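# Hang the headset on its stand by the headband

## Task

Hang the headset upright from the top of its headband on the stand's arm, in the span between the post and the lip, and get it hanging still. Most of its weight has to rest directly on the stand's arm: not carried through the cable, and with at most a small share held by the robot. At the end nothing but the robot, the stand and the cable may be in contact with the headset. The stand must remain upright and entirely on the table. The cable's loose end must finish above the table and within its edges, and at no moment, held or not, may it drop far below the tabletop or stick far out past an edge, or the task fails. The two arms must not strike or push hard against each other; a hard push between them gives 0, and a hard strike may. Declare completion once the headset hangs still, then open the grippers and withdraw; failing to declare before time runs out, or finishing with the headset, cable or stand wrong, gives 0.

## Robot and tools

Robot: two arms, left_arm and right_arm, each with six joints and a two-finger gripper. The names do not refer to sides of any picture; left_arm sits on the +y side.

Frame: every reported gripper position uses one scene frame with its origin on the tabletop midway between the arms, +z upward, +x pointing out across the table. Positions are in metres, orientation is a quaternion in w,x,y,z order. Reported hand positions can be slightly wrong, more so at long reach. A gripper's fingers extend along its own +z axis and close along its y axis; the reported point lies between the pads, roughly 1 cm short of the fingertips.

Joint order, used in every row and every per-joint list: wrist roll, waist, wrist yaw, shoulder, elbow, wrist pitch. Stated ranges (rad): waist -2.618 to 3.054, shoulder 0.000 to 3.142, elbow 0.000 to 3.142, wrist pitch -1.571 to 1.571, wrist yaw -1.571 to 1.571, wrist roll -2.094 to 2.094. True ends may differ by up to 0.036 rad. Friction can leave a joint about 0.031 rad off its command, and tiny commands may do nothing.

A row is one flat list of 14 numbers, each in [-1, 1], always for both arms: left_arm's six joint values then its opening, then the same seven for right_arm. Joint values are scaled offsets, not angles: 1.0 equals 1.202 rad for the waist, 1.258 shoulder, 1.238 elbow, 2.073 wrist pitch, 2.022 wrist yaw and wrist roll. The opening is absolute: +1 fully open, -1 closed. Optionally 12 more numbers in [0, 1] may follow, stiffness multipliers for left_arm's six joints then right_arm's, in the joint order above; they persist until changed.

execute_actions(actions): a list of actions; each action is a table of up to 15 rows, one row per 1/30 s control step, with the final row repeated to fill 15 steps. Joint offsets in every row count from the angles at the start of that action, not from the preceding row (for a call's first action, from the last reported angles). An action asking any joint to exceed its range by more than 0.036 rad is rejected for both arms; if the first action is malformed or fails that check, nothing in the call runs. An empty list just returns the current state and images.

move(target, speed, blocking): target is one row as above, offsets measured from the Joint positions in the latest result showing them. All joints travel together, finishing at the same moment, so hands follow curves; duration 0.5 to 10 s. speed (rad/s, 0.01 to 2, default 0.5) caps the joint with the longest way to go. Moves ignore obstacles and the other arm; faster moves and targets deeper past a contact hit and press harder. Finger values are applied at the start. blocking=false returns after 0.5 s while motion continues; call wait or stop before sending more. The result adds a move: line giving the ending (done, off_target, moving, held, fault), limits=held or limits=none, and each arm's joint farthest from target.

wait(seconds): 0 to 10; holds current commands and returns early if a running move ends. stop(): brakes a running move; braking needs distance. zoom_image(camera, region): region [x0, y0, x1, y1] in that camera's pixels, at most 504 by 504. finished_scene(scene): pass the current scene's number; irreversible.

Controller limits: per step each joint target stays within a lead of its measured angle (waist 0.202, shoulder 0.258, elbow 0.238, wrist pitch 0.573, wrist yaw and roll 0.522 rad), and targets implying more than 70 mm of hand travel are scaled back, so large moves span several actions and unfinished ones should be re-commanded.

Results: a state line per arm with position and quaternion; Joint positions and Joint velocities per arm (rad, rad/s, then finger gap in m, 0.094 when fully open); Joint targets (what joints are currently driven toward); grip_measured on the command scale (each gripper may read up to about 1 mm off). Action calls list step readings, HELD marking steps where an arm was held back. Other lines: joint command not followed (clearance check altered targets), joint sent to its limit, MOTOR HOT at 75 °C, and FAULT / OVER-TEMPERATURE FAULT lines (90 °C stops the arm for 10 s; 100 °C drops it).

Gripping: to hold firmly, command about 0.03 below grip_measured; closer values hold more lightly. Pads push up to roughly 50 to 62 N, less on thin parts.

Cameras: cam_head_left, cam_head_right, cam_high, cam_low (504x504 each) and fisheye cam_left_wrist, cam_right_wrist (616x616), with calibration supplied.

Avoid: arms striking or pressing each other, knocking anything off the table, letting the cable end dangle below the tabletop or past an edge, dropping or slamming the headset, tipping the stand, and fast contact. Occasional brief tugs or pushes on objects may occur.

Each tool is called after "Call:" as name(argument=value, ...) on one line, values as JSON.

## Session

Call:
execute_actions(actions=[])

Scene clock: 0.00 s.
left_arm: end_effector_position=(+0.3029, -0.1011, +0.2813) grip_measured=+1.000 end_effector_quat_wxyz=(+0.077, -0.324, +0.695, -0.637) | right_arm: end_effector_position=(+0.2492, -0.2368, +0.1624) grip_measured=+1.000 end_effector_quat_wxyz=(+0.184, +0.690, +0.696, +0.076)
Joint names: [wrist roll, waist, wrist yaw, shoulder, elbow, wrist pitch]
Joint positions: left_arm=[-1.9   -1.155 -0.074  1.684  1.24   0.267  0.094] | right_arm=[ 1.651  0.064  0.192  1.287  1.139 -1.069  0.094]
Joint velocities: left_arm=[ 0.037 -0.012  0.022 -0.012  0.017  0.007  0.   ] | right_arm=[ 0.022 -0.002 -0.037  0.007  0.002  0.022  0.   ]
Joint targets: left_arm=[-1.900 -1.155 -0.074 1.684 1.240 0.267] | right_arm=[1.651 0.064 0.192 1.287 1.139 -1.069]
Joint stiffness scale: left_arm=[1. 1. 1. 1. 1. 1.] | right_arm=[1. 1. 1. 1. 1. 1.]
camera_calibration (this result's frames):
cam_left_wrist: T_world_to_cam=[[0.212803, -0.125502, 0.969002, -0.349987], [-0.975278, -0.0877453, 0.202816, 0.260566], [0.0595715, -0.988206, -0.141071, 0.00741551], [0, 0, 0, 1]] pos_world=[0.32816, -0.0137324, 0.287337]
cam_right_wrist: T_world_to_cam=[[-0.862471, -0.37985, -0.334451, 0.189805], [-0.465619, 0.854518, 0.230212, 0.296106], [0.198348, 0.354278, -0.913863, 0.293183], [0, 0, 0, 1]] pos_world=[0.243421, -0.284798, 0.263242]

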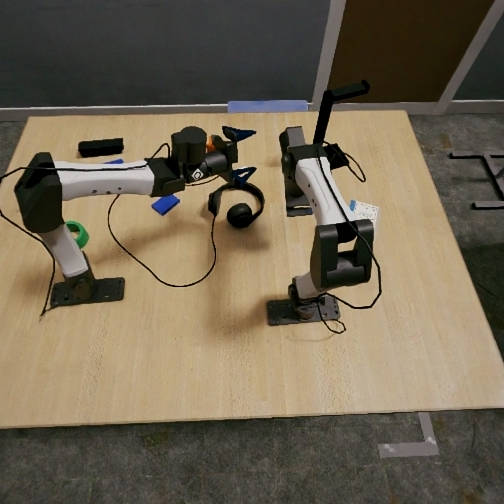

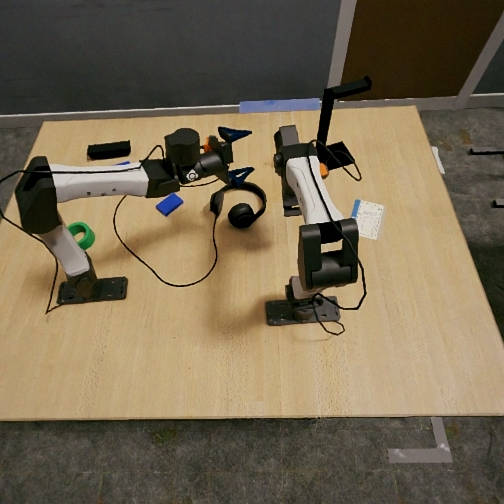

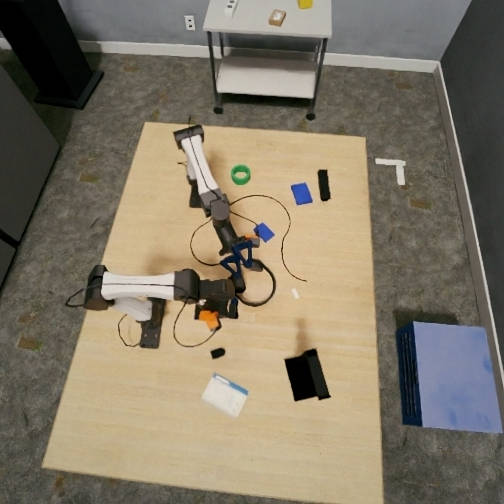

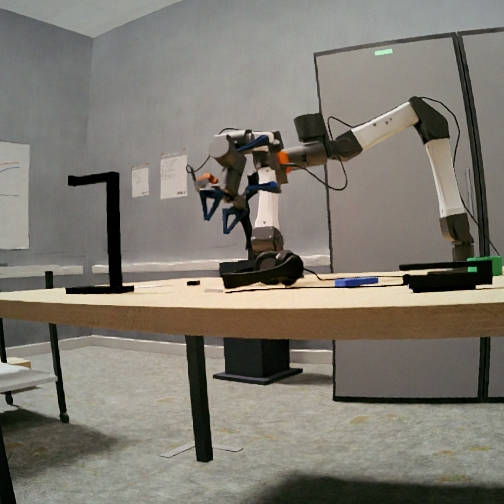

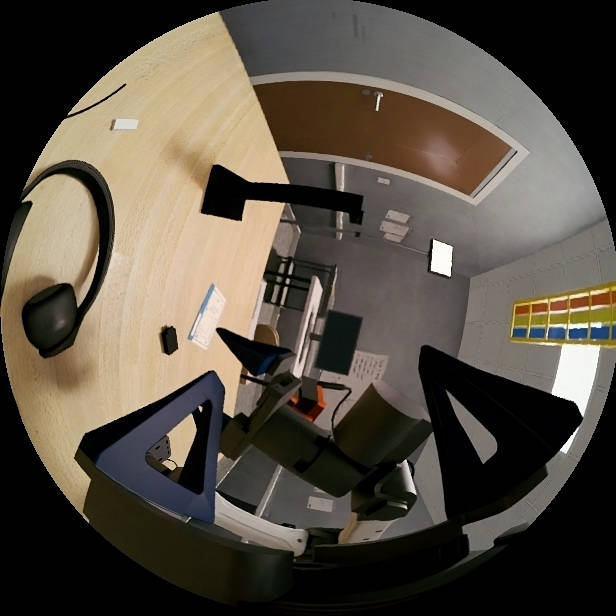

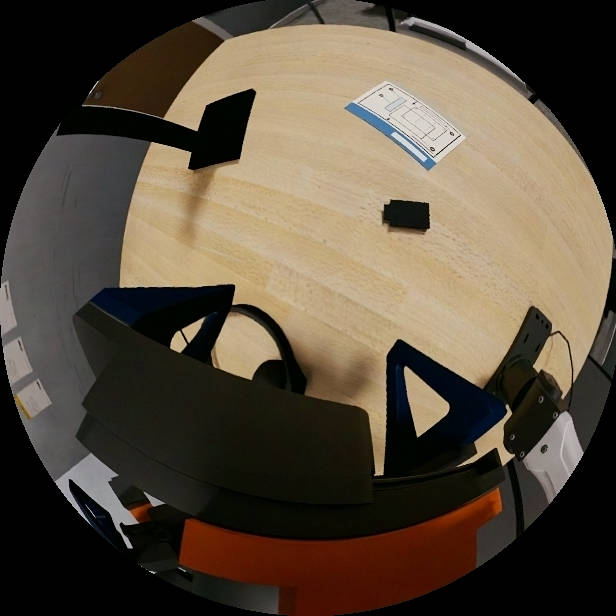

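Call:
move(target=[0,1,0,-0.3,0,0,1,0,-0.1,0,0,0,0,1], speed=0.9)

Call:
move(target=[0,0.6,0,-0.2,0,-0.5,1,-0.816,-0.385,-0.42,0.1,-0.29,0.8,1], speed=1.0)

Scene clock: 44.10 s.
left_arm: end_effector_position=(+0.4827, +0.4318, +0.4549) grip_measured=+1.000 end_effector_quat_wxyz=(-0.500, +0.554, -0.317, +0.585) | right_arm: end_effector_position=(+0.2479, -0.2670, +0.1624) grip_measured=+1.000 end_effector_quat_wxyz=(+0.188, +0.726, +0.658, +0.066)
Joint names: [wrist roll, waist, wrist yaw, shoulder, elbow, wrist pitch]
Joint positions: left_arm=[-1.9    0.044 -0.076  1.319  1.24   0.266  0.094] | right_arm=[ 1.651 -0.043  0.192  1.287  1.139 -1.069  0.094]
Joint velocities: left_arm=[-0.007 -0.007 -0.022 -0.017 -0.002  0.007  0.   ] | right_arm=[-0.007 -0.012 -0.007  0.002  0.007 -0.037  0.   ]
Joint targets: left_arm=[-1.900 0.046 -0.074 1.306 1.240 0.266] | right_arm=[1.651 -0.057 0.192 1.287 1.139 -1.069]
Joint stiffness scale: left_arm=[1. 1. 1. 1. 1. 1.] | right_arm=[1. 1. 1. 1. 1. 1.]
move: done; limits=none; left_arm: farthest joint: the shoulder, 0.013 radians from its target (0.377 radians at the start); right_arm: farthest joint: the waist, 0.013 radians from its target (0.120 radians at the start)
camera_calibration (this result's frames):
cam_left_wrist: T_world_to_cam=[[-0.162512, 0.113473, 0.98016, -0.416743], [-0.31823, -0.946311, 0.0567911, 0.567451], [0.93398, -0.302688, 0.189897, -0.320891], [0, 0, 0, 1]] pos_world=[0.412561, 0.487144, 0.437185]
cam_right_wrist: T_world_to_cam=[[-0.897943, -0.28608, -0.334451, 0.211019], [-0.372209, 0.899146, 0.230212, 0.309967], [0.234861, 0.331202, -0.913863, 0.288911], [0, 0, 0, 1]] pos_world=[0.237001, -0.314025, 0.263242]

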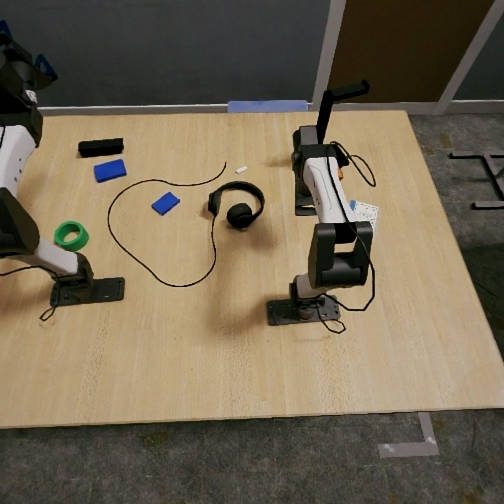

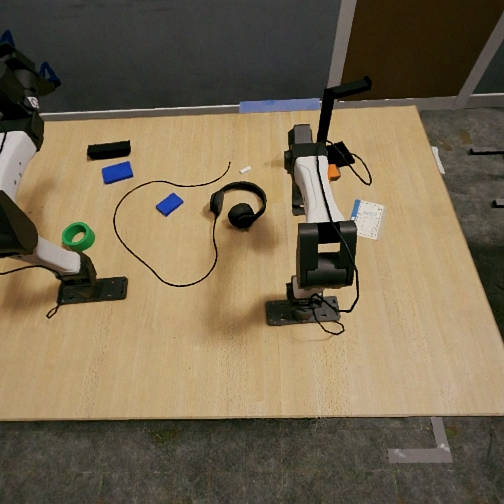

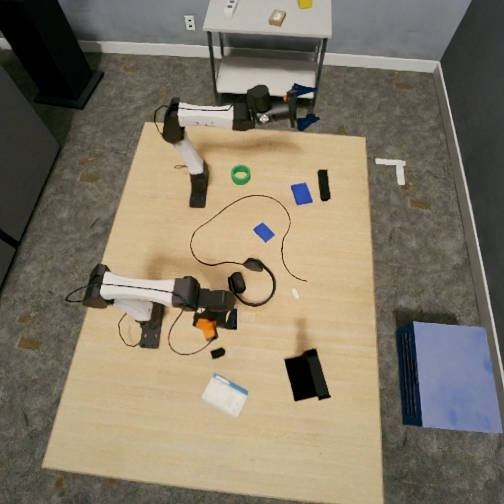

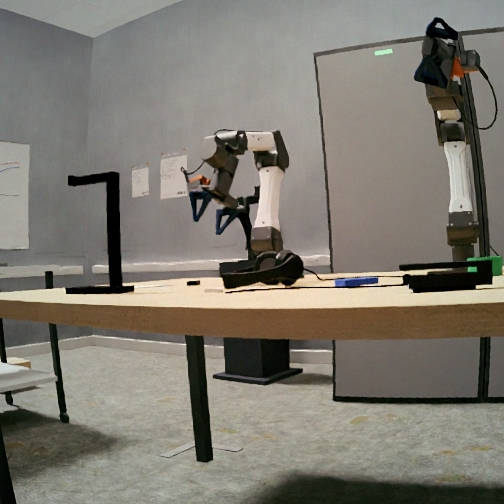

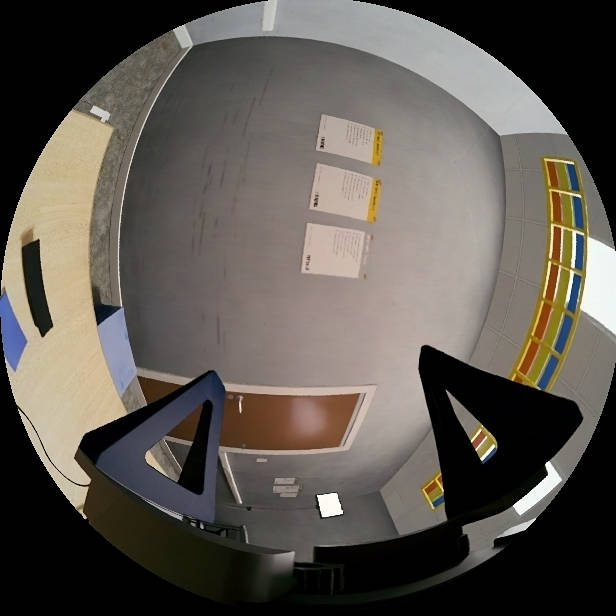

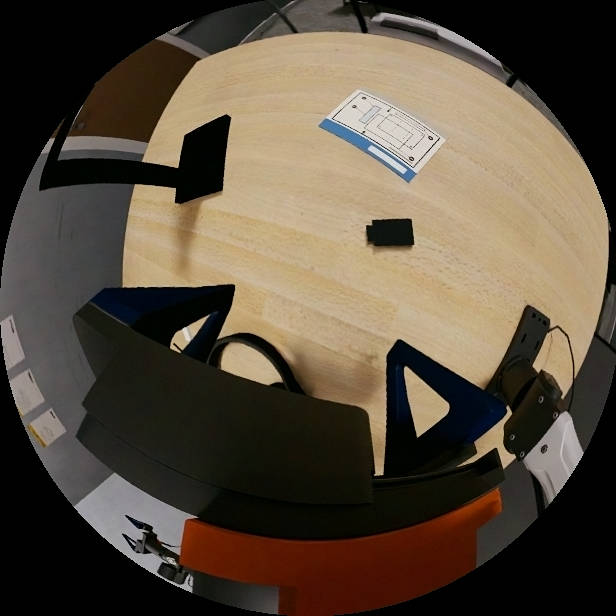

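Scene clock: 46.70 s.
left_arm: end_effector_position=(+0.2589, +0.6223, +0.3047) grip_measured=+1.000 end_effector_quat_wxyz=(-0.416, +0.869, -0.167, +0.210) | right_arm: end_effector_position=(+0.3927, -0.3217, +0.2783) grip_measured=+1.000 end_effector_quat_wxyz=(+0.693, -0.067, +0.713, +0.087)
Joint names: [wrist roll, waist, wrist yaw, shoulder, elbow, wrist pitch]
Joint positions: left_arm=[-1.9    0.756 -0.076  1.086  1.24  -0.757  0.094] | right_arm=[ 0.012 -0.493 -0.65   1.401  0.801  0.568  0.094]
Joint velocities: left_arm=[-0.051  0.002 -0.037  0.012 -0.007  0.051  0.   ] | right_arm=[-0.007 -0.017 -0.007 -0.017  0.012  0.022  0.   ]
Joint targets: left_arm=[-1.900 0.765 -0.076 1.067 1.240 -0.771] | right_arm=[0.002 -0.506 -0.657 1.413 0.780 0.590]
Joint stiffness scale: left_arm=[1. 1. 1. 1. 1. 1.] | right_arm=[1. 1. 1. 1. 1. 1.]
move: off_target (right_arm); limits=none; left_arm: farthest joint: the shoulder, 0.019 radians from its target (0.252 radians at the start); right_arm: farthest joint: the wrist pitch, 0.022 radians from its target (1.658 radians at the start)
camera_calibration (this result's frames):
cam_left_wrist: T_world_to_cam=[[0.306427, 0.521677, 0.796213, -0.646841], [0.489512, -0.803734, 0.338214, 0.301496], [0.816383, 0.286118, -0.501653, -0.150931], [0, 0, 0, 1]] pos_world=[0.173841, 0.622949, 0.337337]
cam_right_wrist: T_world_to_cam=[[0.263859, -0.913091, 0.310876, -0.473387], [-0.45017, -0.401618, -0.797528, 0.284562], [0.853068, 0.070488, -0.517016, -0.0581873], [0, 0, 0, 1]] pos_world=[0.302646, -0.313859, 0.344027]

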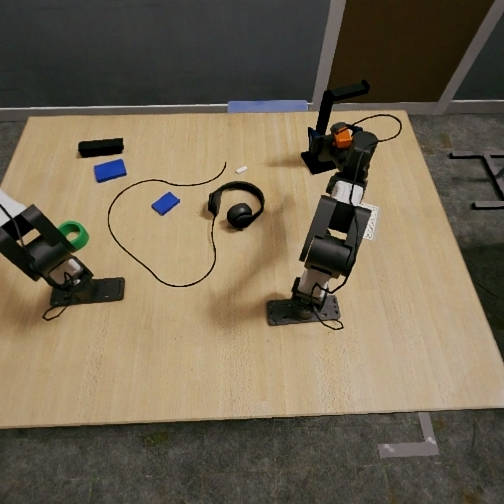

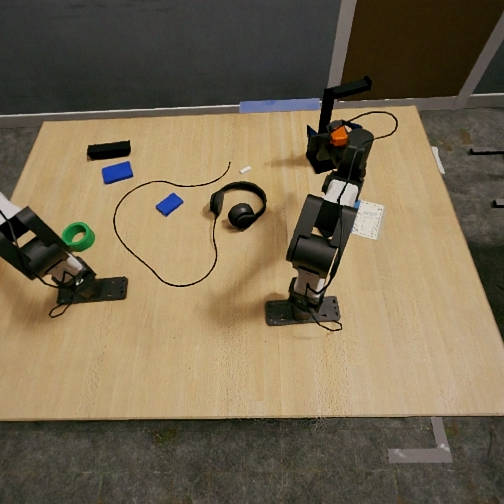

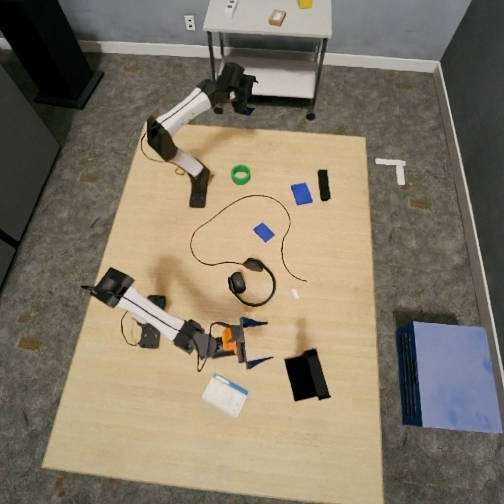

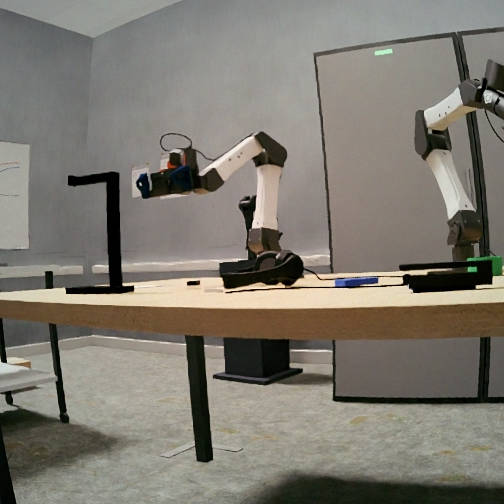

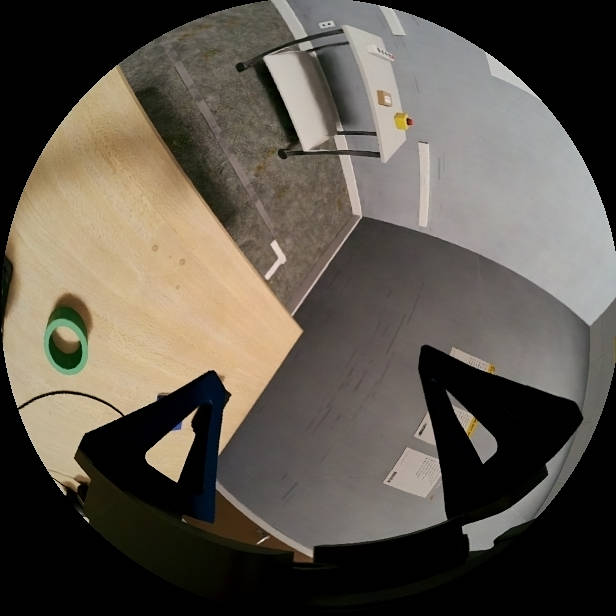

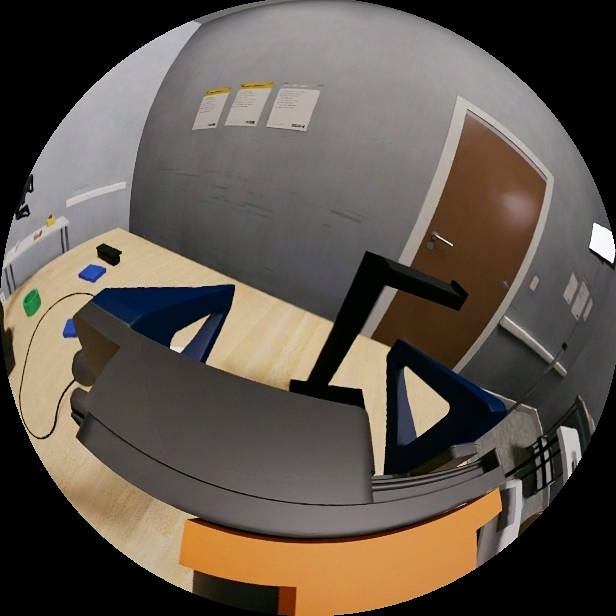

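Call:
move(target=[0,0,0,0,0,0,1,0,-0.075,-0.04,0.41,0,0.275,1], speed=0.7)

Call:
move(target=[0,0,0,0,0,0,1,0,0.13,0.08,0.185,0.315,-0.075,1], speed=0.4)

Scene clock: 58.10 s.
left_arm: end_effector_position=(+0.2588, +0.6223, +0.3046) grip_measured=+1.000 end_effector_quat_wxyz=(-0.416, +0.869, -0.167, +0.210) | right_arm: end_effector_position=(+0.4347, -0.3715, +0.1695) grip_measured=+1.000 end_effector_quat_wxyz=(+0.703, -0.072, +0.703, +0.079)
Joint names: [wrist roll, waist, wrist yaw, shoulder, elbow, wrist pitch]
Joint positions: left_arm=[-1.9    0.756 -0.076  1.086  1.24  -0.757  0.094] | right_arm=[ 0.012 -0.572 -0.724  1.914  0.801  1.116  0.094]
Joint velocities: left_arm=[ 0.022  0.017 -0.022 -0.012 -0.002 -0.051  0.   ] | right_arm=[-0.007 -0.007 -0.037 -0.027 -0.012  0.081  0.   ]
Joint targets: left_arm=[-1.900 0.756 -0.076 1.086 1.240 -0.757] | right_arm=[0.012 -0.584 -0.731 1.917 0.801 1.138]
Joint stiffness scale: left_arm=[1. 1. 1. 1. 1. 1.] | right_arm=[1. 1. 1. 1. 1. 1.]
move: off_target (right_arm); limits=none; left_arm: farthest joint: the waist, 0.000 radians from its target (0.000 radians at the start); right_arm: farthest joint: the wrist pitch, 0.022 radians from its target (0.570 radians at the start)
camera_calibration (this result's frames):
cam_left_wrist: T_world_to_cam=[[0.306633, 0.5219, 0.795988, -0.646871], [0.4896, -0.80364, 0.338312, 0.301398], [0.816252, 0.285978, -0.501945, -0.150719], [0, 0, 0, 1]] pos_world=[0.173813, 0.62292, 0.337282]
cam_right_wrist: T_world_to_cam=[[0.249915, -0.909277, 0.332803, -0.492308], [-0.426655, -0.411955, -0.805145, 0.183995], [0.8692, 0.0592253, -0.490902, -0.162374], [0, 0, 0, 1]] pos_world=[0.342673, -0.36223, 0.232274]

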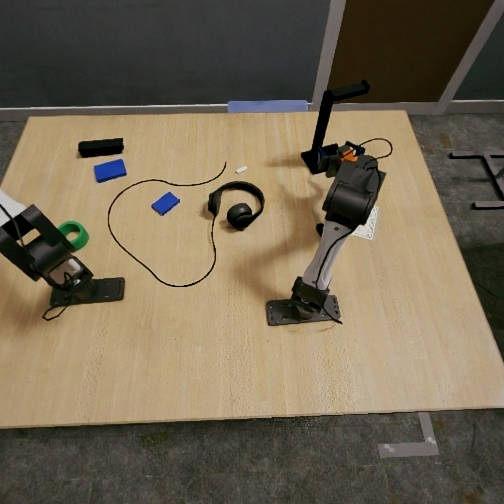

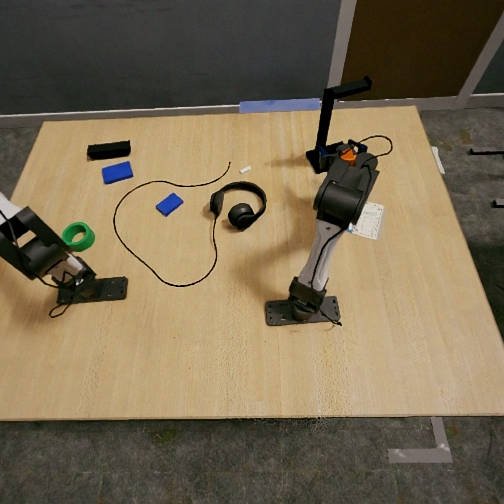

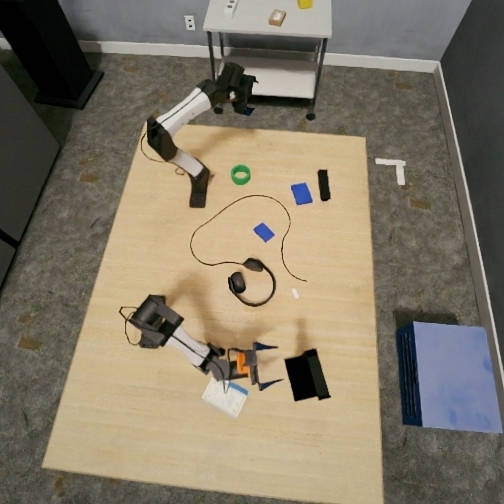

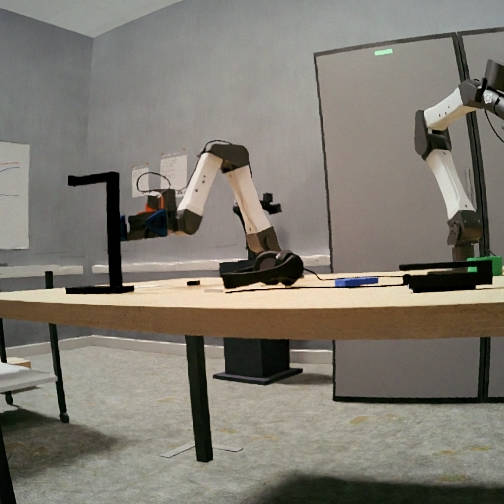

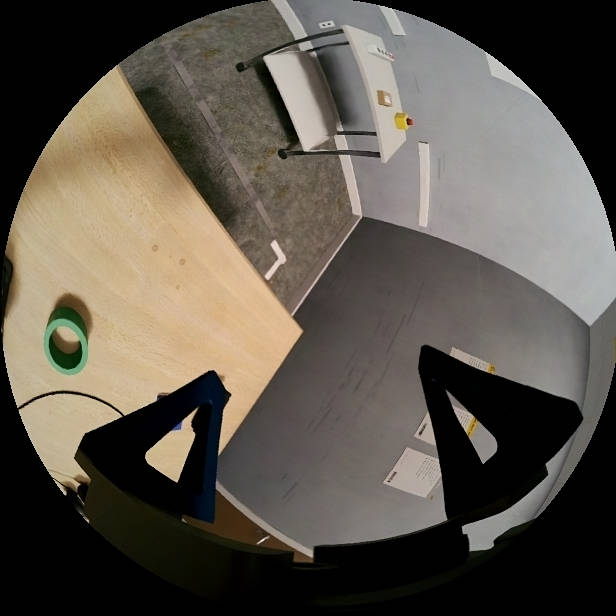

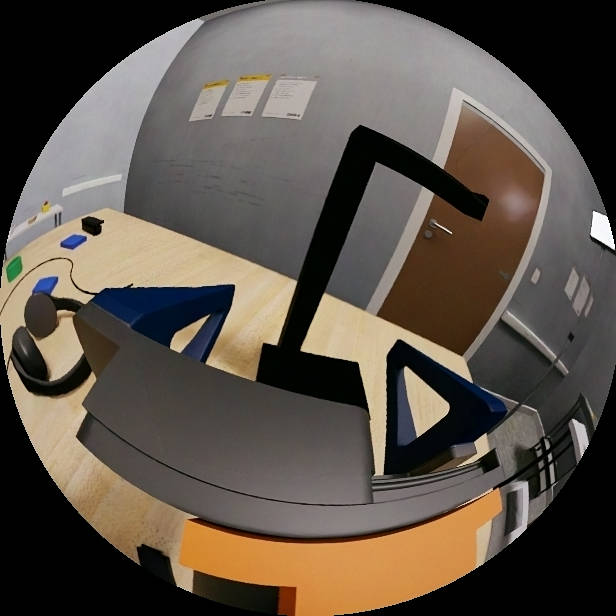

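Scene clock: 59.70 s.
left_arm: end_effector_position=(+0.2588, +0.6223, +0.3046) grip_measured=+1.000 end_effector_quat_wxyz=(-0.416, +0.869, -0.167, +0.210) | right_arm: end_effector_position=(+0.5295, -0.3547, +0.1672) grip_measured=+1.000 end_effector_quat_wxyz=(+0.702, -0.068, +0.704, +0.077)
Joint names: [wrist roll, waist, wrist yaw, shoulder, elbow, wrist pitch]
Joint positions: left_arm=[-1.9    0.756 -0.076  1.086  1.24  -0.757  0.094] | right_arm=[ 0.012 -0.425 -0.57   2.137  1.164  0.971  0.094]
Joint velocities: left_arm=[ 0.007 -0.017 -0.037 -0.002  0.012 -0.007  0.   ] | right_arm=[-0.037  0.012 -0.007 -0.002 -0.012  0.007  0.   ]
Joint targets: left_arm=[-1.900 0.756 -0.076 1.086 1.240 -0.757] | right_arm=[0.012 -0.415 -0.563 2.147 1.191 0.960]
Joint stiffness scale: left_arm=[1. 1. 1. 1. 1. 1.] | right_arm=[1. 1. 1. 1. 1. 1.]
move: off_target (right_arm); limits=none; left_arm: farthest joint: the waist, 0.000 radians from its target (0.000 radians at the start); right_arm: farthest joint: the elbow, 0.027 radians from its target (0.390 radians at the start)
camera_calibration (this result's frames):
cam_left_wrist: T_world_to_cam=[[0.306633, 0.5219, 0.795988, -0.646871], [0.4896, -0.80364, 0.338312, 0.301398], [0.816252, 0.285978, -0.501945, -0.150719], [0, 0, 0, 1]] pos_world=[0.173813, 0.62292, 0.337282]
cam_right_wrist: T_world_to_cam=[[0.244324, -0.911833, 0.329951, -0.497456], [-0.433074, -0.407049, -0.804213, 0.234418], [0.867613, 0.0535951, -0.494342, -0.247429], [0, 0, 0, 1]] pos_world=[0.437733, -0.344916, 0.230343]

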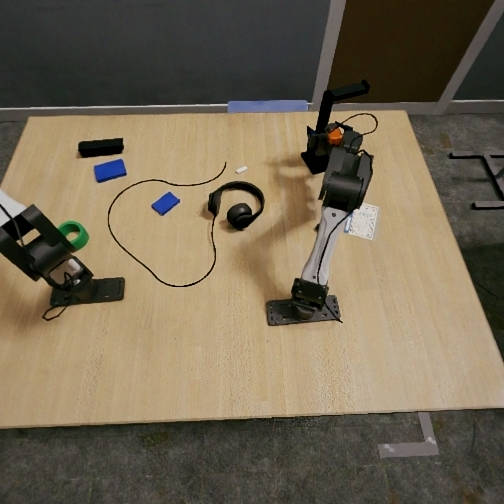

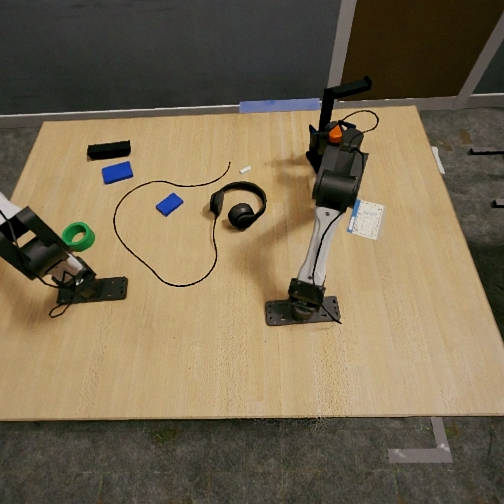

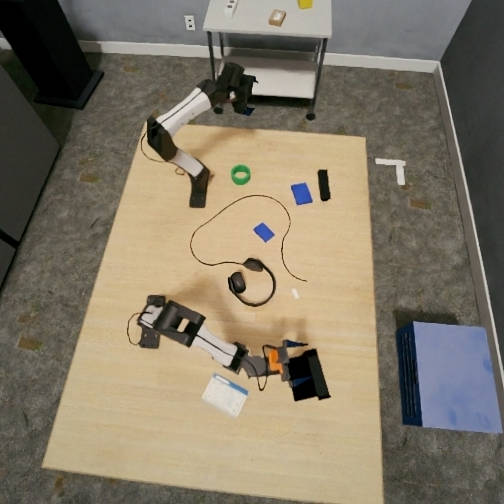

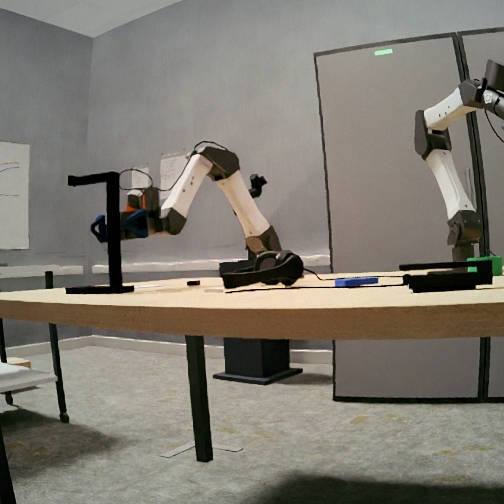

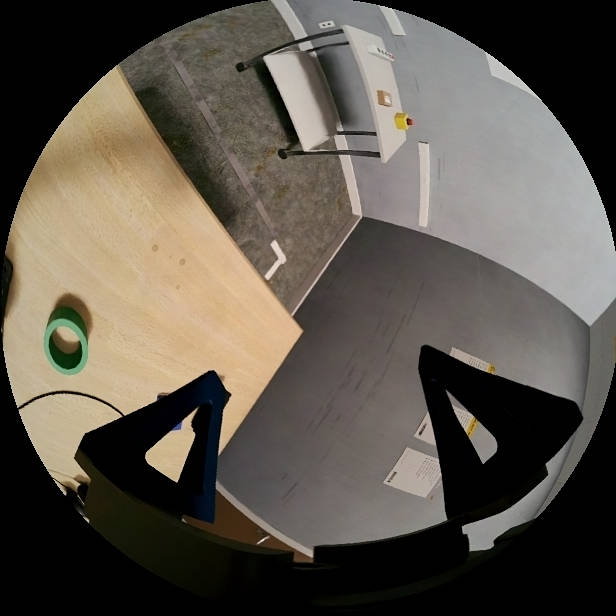

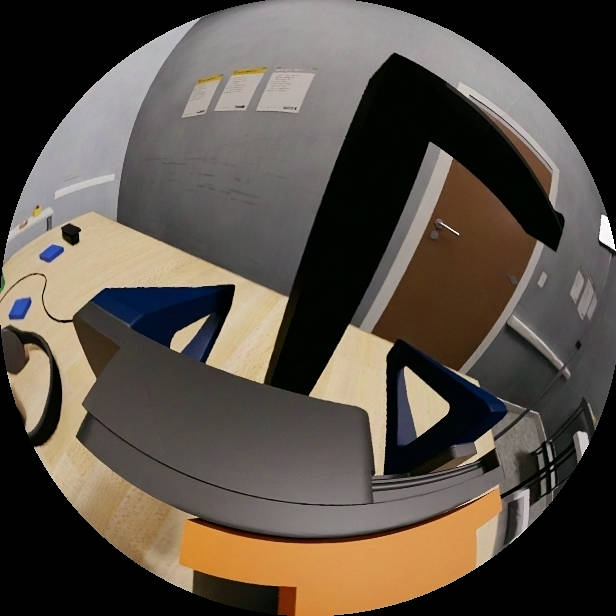

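Call:
move(target=[0,0,0,0,0,0,1,0,0,0,0,0.015,0,-0.6])

Call:
move(target=[0,0,0,0,0,0,1,0,0,0,-0.03,0.07,-0.01,-0.6], speed=0.2)

Scene clock: 66.23 s.
left_arm: end_effector_position=(+0.2588, +0.6223, +0.3046) grip_measured=+1.000 end_effector_quat_wxyz=(-0.416, +0.869, -0.167, +0.210) | right_arm: end_effector_position=(+0.5296, -0.3527, +0.1672) grip_measured=-0.585 end_effector_quat_wxyz=(+0.703, -0.075, +0.704, +0.075)
Joint names: [wrist roll, waist, wrist yaw, shoulder, elbow, wrist pitch]
Joint positions: left_arm=[-1.9    0.756 -0.076  1.086  1.24  -0.757  0.094] | right_arm=[-0.001 -0.422 -0.574  2.137  1.164  0.971  0.019]
Joint velocities: left_arm=[ 0.022 -0.002  0.022  0.002 -0.007  0.007  0.   ] | right_arm=[ 0.007 -0.007  0.007  0.002  0.012 -0.007 -0.001]
Joint targets: left_arm=[-1.900 0.756 -0.076 1.086 1.240 -0.757] | right_arm=[0.011 -0.425 -0.570 2.137 1.182 0.971]
Joint stiffness scale: left_arm=[1. 1. 1. 1. 1. 1.] | right_arm=[1. 1. 1. 1. 1. 1.]
move: done; limits=none; left_arm: farthest joint: the waist, 0.000 radians from its target (0.000 radians at the start); right_arm: farthest joint: the elbow, 0.019 radians from its target (0.019 radians at the start)
camera_calibration (this result's frames):
cam_left_wrist: T_world_to_cam=[[0.306633, 0.5219, 0.795988, -0.646871], [0.4896, -0.80364, 0.338312, 0.301398], [0.816252, 0.285978, -0.501945, -0.150719], [0, 0, 0, 1]] pos_world=[0.173813, 0.62292, 0.337282]
cam_right_wrist: T_world_to_cam=[[0.249702, -0.905998, 0.341783, -0.498371], [-0.428129, -0.419887, -0.80025, 0.227491], [0.868536, 0.0534968, -0.492731, -0.248418], [0, 0, 0, 1]] pos_world=[0.4376, -0.342713, 0.229982]

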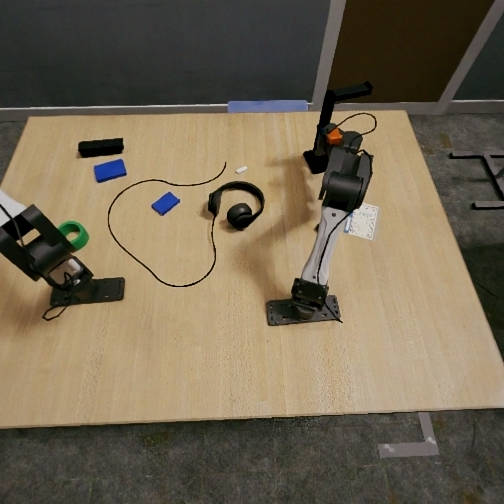

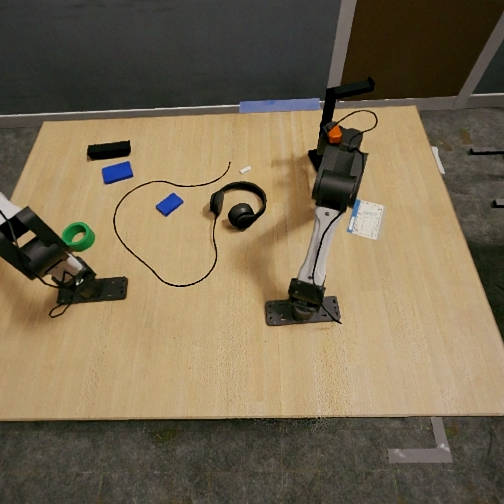

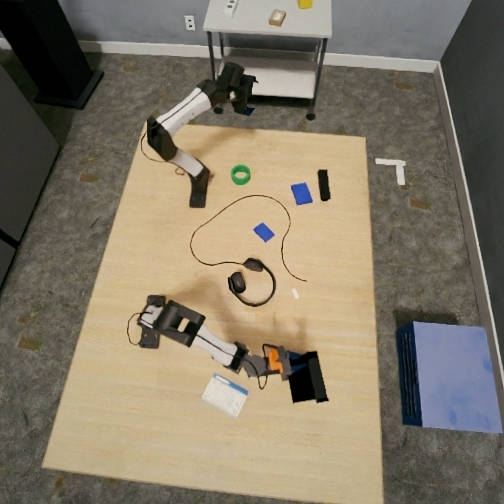

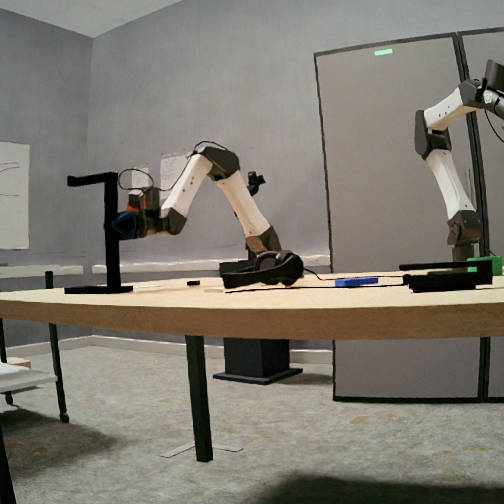

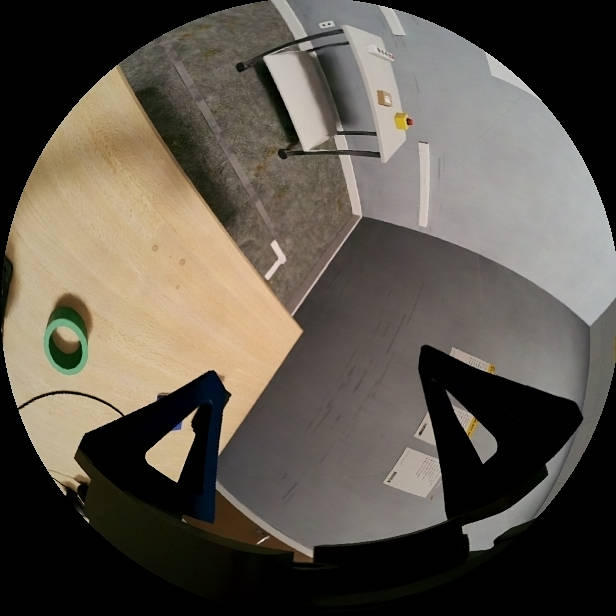

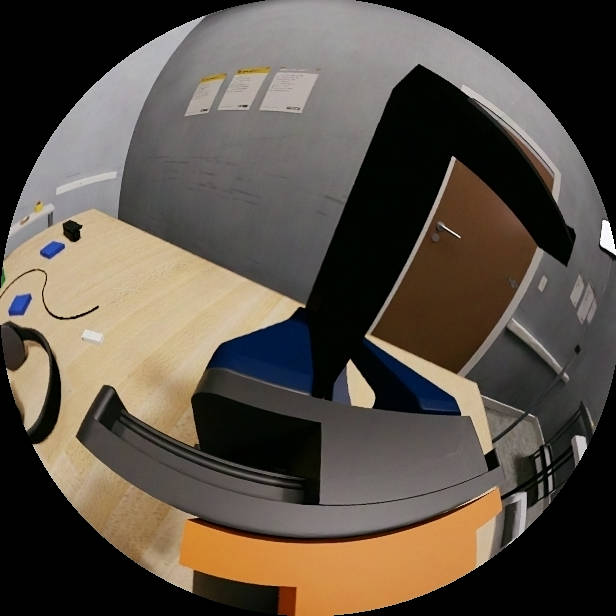

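Scene clock: 67.07 s.
left_arm: end_effector_position=(+0.2588, +0.6223, +0.3046) grip_measured=+1.000 end_effector_quat_wxyz=(-0.416, +0.869, -0.167, +0.210) | right_arm: end_effector_position=(+0.5363, -0.3552, +0.1712) grip_measured=-0.586 end_effector_quat_wxyz=(+0.696, -0.074, +0.710, +0.076)
Joint names: [wrist roll, waist, wrist yaw, shoulder, elbow, wrist pitch]
Joint positions: left_arm=[-1.9    0.756 -0.076  1.086  1.24  -0.757  0.094] | right_arm=[-0.006 -0.422 -0.574  2.137  1.208  0.907  0.019]
Joint velocities: left_arm=[-0.066  0.007  0.007 -0.002  0.012 -0.022  0.   ] | right_arm=[-0.007  0.007 -0.051  0.007  0.007  0.051 -0.   ]
Joint targets: left_arm=[-1.900 0.756 -0.076 1.086 1.240 -0.757] | right_arm=[-0.001 -0.422 -0.574 2.099 1.250 0.951]
Joint stiffness scale: left_arm=[1. 1. 1. 1. 1. 1.] | right_arm=[1. 1. 1. 1. 1. 1.]
move: off_target (right_arm); limits=none; left_arm: farthest joint: the waist, 0.000 radians from its target (0.000 radians at the start); right_arm: farthest joint: the elbow, 0.043 radians from its target (0.087 radians at the start)
camera_calibration (this result's frames):
cam_left_wrist: T_world_to_cam=[[0.306633, 0.5219, 0.795988, -0.646871], [0.4896, -0.80364, 0.338312, 0.301398], [0.816252, 0.285978, -0.501945, -0.150719], [0, 0, 0, 1]] pos_world=[0.173813, 0.62292, 0.337282]
cam_right_wrist: T_world_to_cam=[[0.255793, -0.906768, 0.335175, -0.506169], [-0.442343, -0.418068, -0.793443, 0.239652], [0.859595, 0.0546949, -0.508041, -0.244319], [0, 0, 0, 1]] pos_world=[0.445498, -0.345424, 0.235682]

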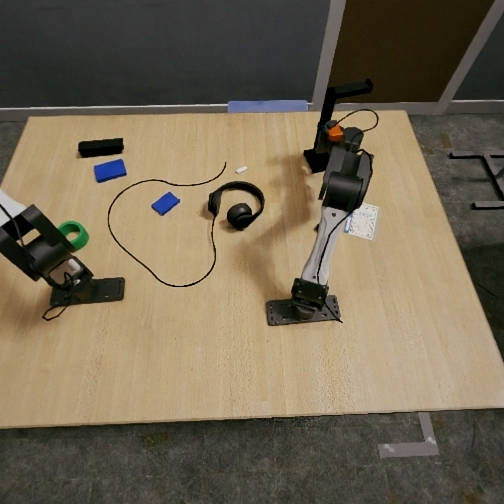

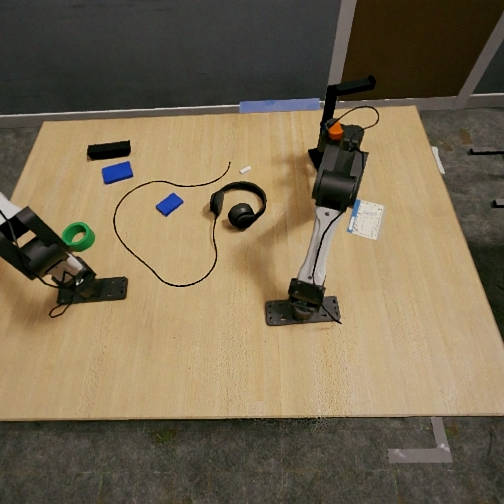

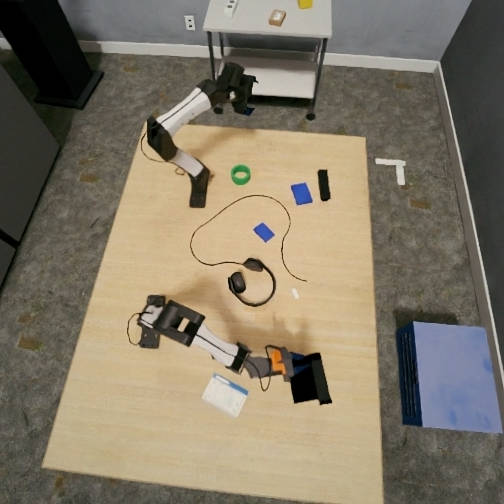

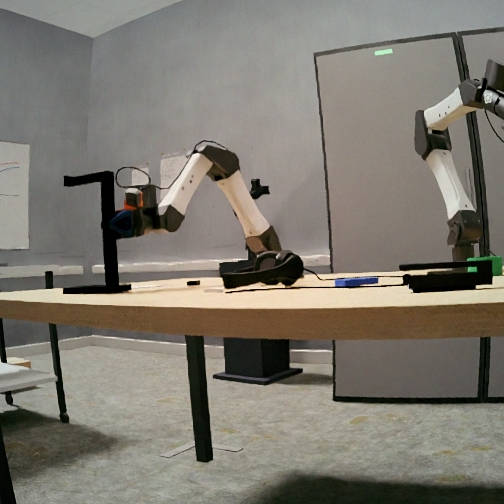

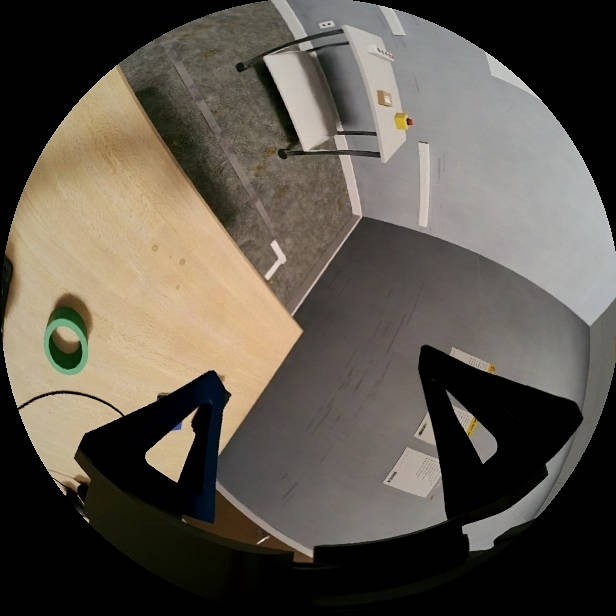

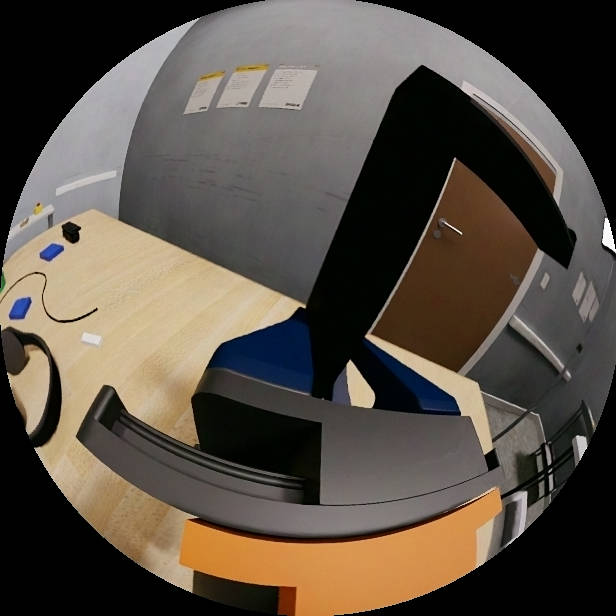

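Call:
move(target=[0,0,0,0,0,0,1,0,0.56,1,-0.04,0.045,0.04,-0.7], speed=0.45)

Scene clock: 79.47 s.
left_arm: end_effector_position=(+0.2588, +0.6223, +0.3046) grip_measured=+1.000 end_effector_quat_wxyz=(-0.416, +0.869, -0.167, +0.210) | right_arm: end_effector_position=(+0.4492, -0.2667, +0.1765) grip_measured=-0.596 end_effector_quat_wxyz=(+0.599, +0.384, +0.593, -0.376)
Joint names: [wrist roll, waist, wrist yaw, shoulder, elbow, wrist pitch]
Joint positions: left_arm=[-1.9    0.756 -0.076  1.086  1.24  -0.757  0.094] | right_arm=[0.01  0.242 1.438 2.137 1.208 0.934 0.019]
Joint velocities: left_arm=[ 0.022 -0.007 -0.066  0.002 -0.002 -0.022  0.   ] | right_arm=[-0.066 -0.017 -0.051  0.007  0.002 -0.066 -0.   ]
Joint targets: left_arm=[-1.900 0.756 -0.076 1.086 1.240 -0.757] | right_arm=[-0.006 0.251 1.448 2.087 1.264 0.990]
Joint stiffness scale: left_arm=[1. 1. 1. 1. 1. 1.] | right_arm=[1. 1. 1. 1. 1. 1.]
move: off_target (right_arm); limits=none; left_arm: farthest joint: the waist, 0.000 radians from its target (0.000 radians at the start); right_arm: farthest joint: the elbow, 0.056 radians from its target (0.056 radians at the start)
camera_calibration (this result's frames):
cam_left_wrist: T_world_to_cam=[[0.306633, 0.5219, 0.795988, -0.646871], [0.4896, -0.80364, 0.338312, 0.301398], [0.816252, 0.285978, -0.501945, -0.150719], [0, 0, 0, 1]] pos_world=[0.173813, 0.62292, 0.337282]
cam_right_wrist: T_world_to_cam=[[-0.83309, -0.445777, 0.32748, 0.20811], [-0.492466, 0.328167, -0.806091, 0.466056], [0.251869, -0.83282, -0.492923, -0.137957], [0, 0, 0, 1]] pos_world=[0.437638, -0.175066, 0.23953]

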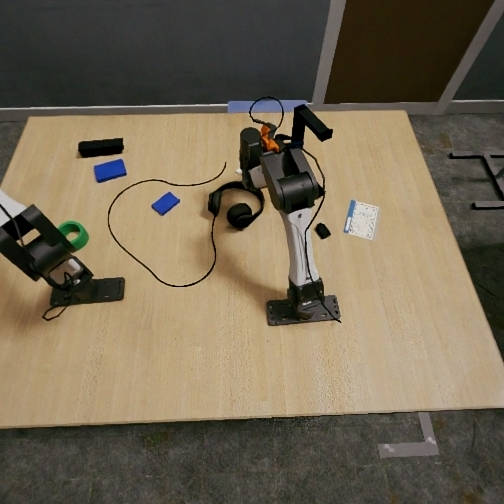

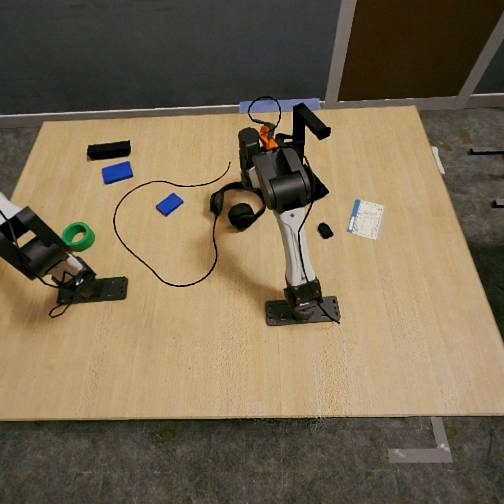

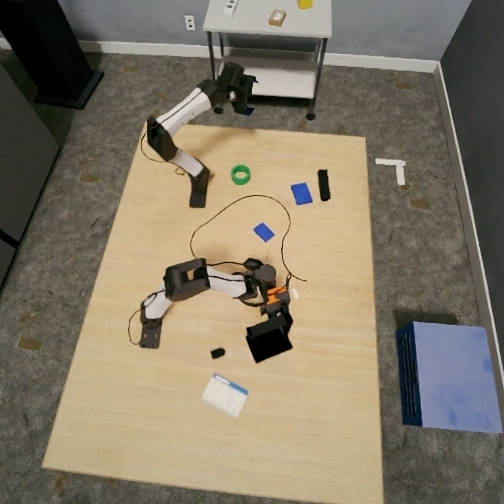

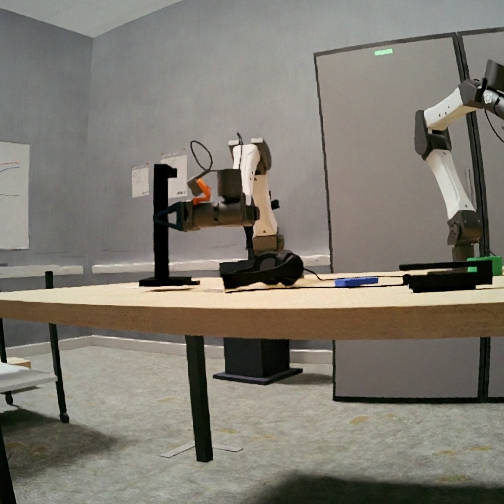

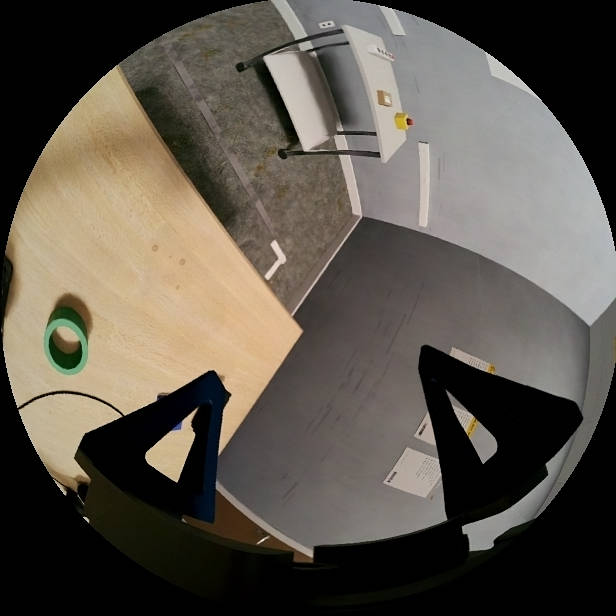

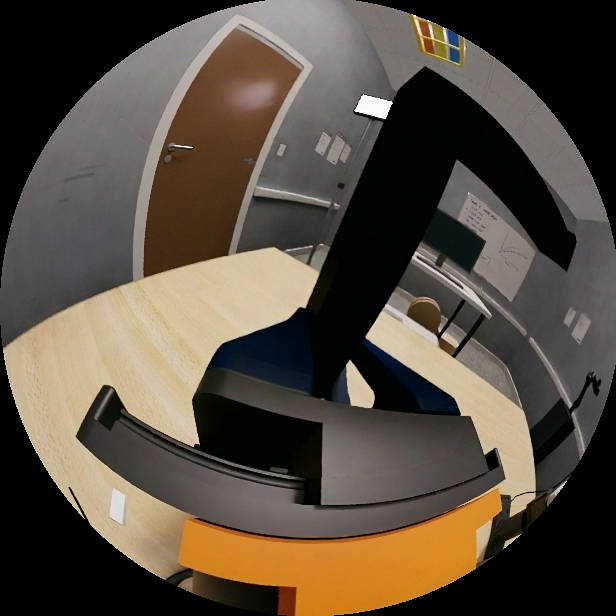

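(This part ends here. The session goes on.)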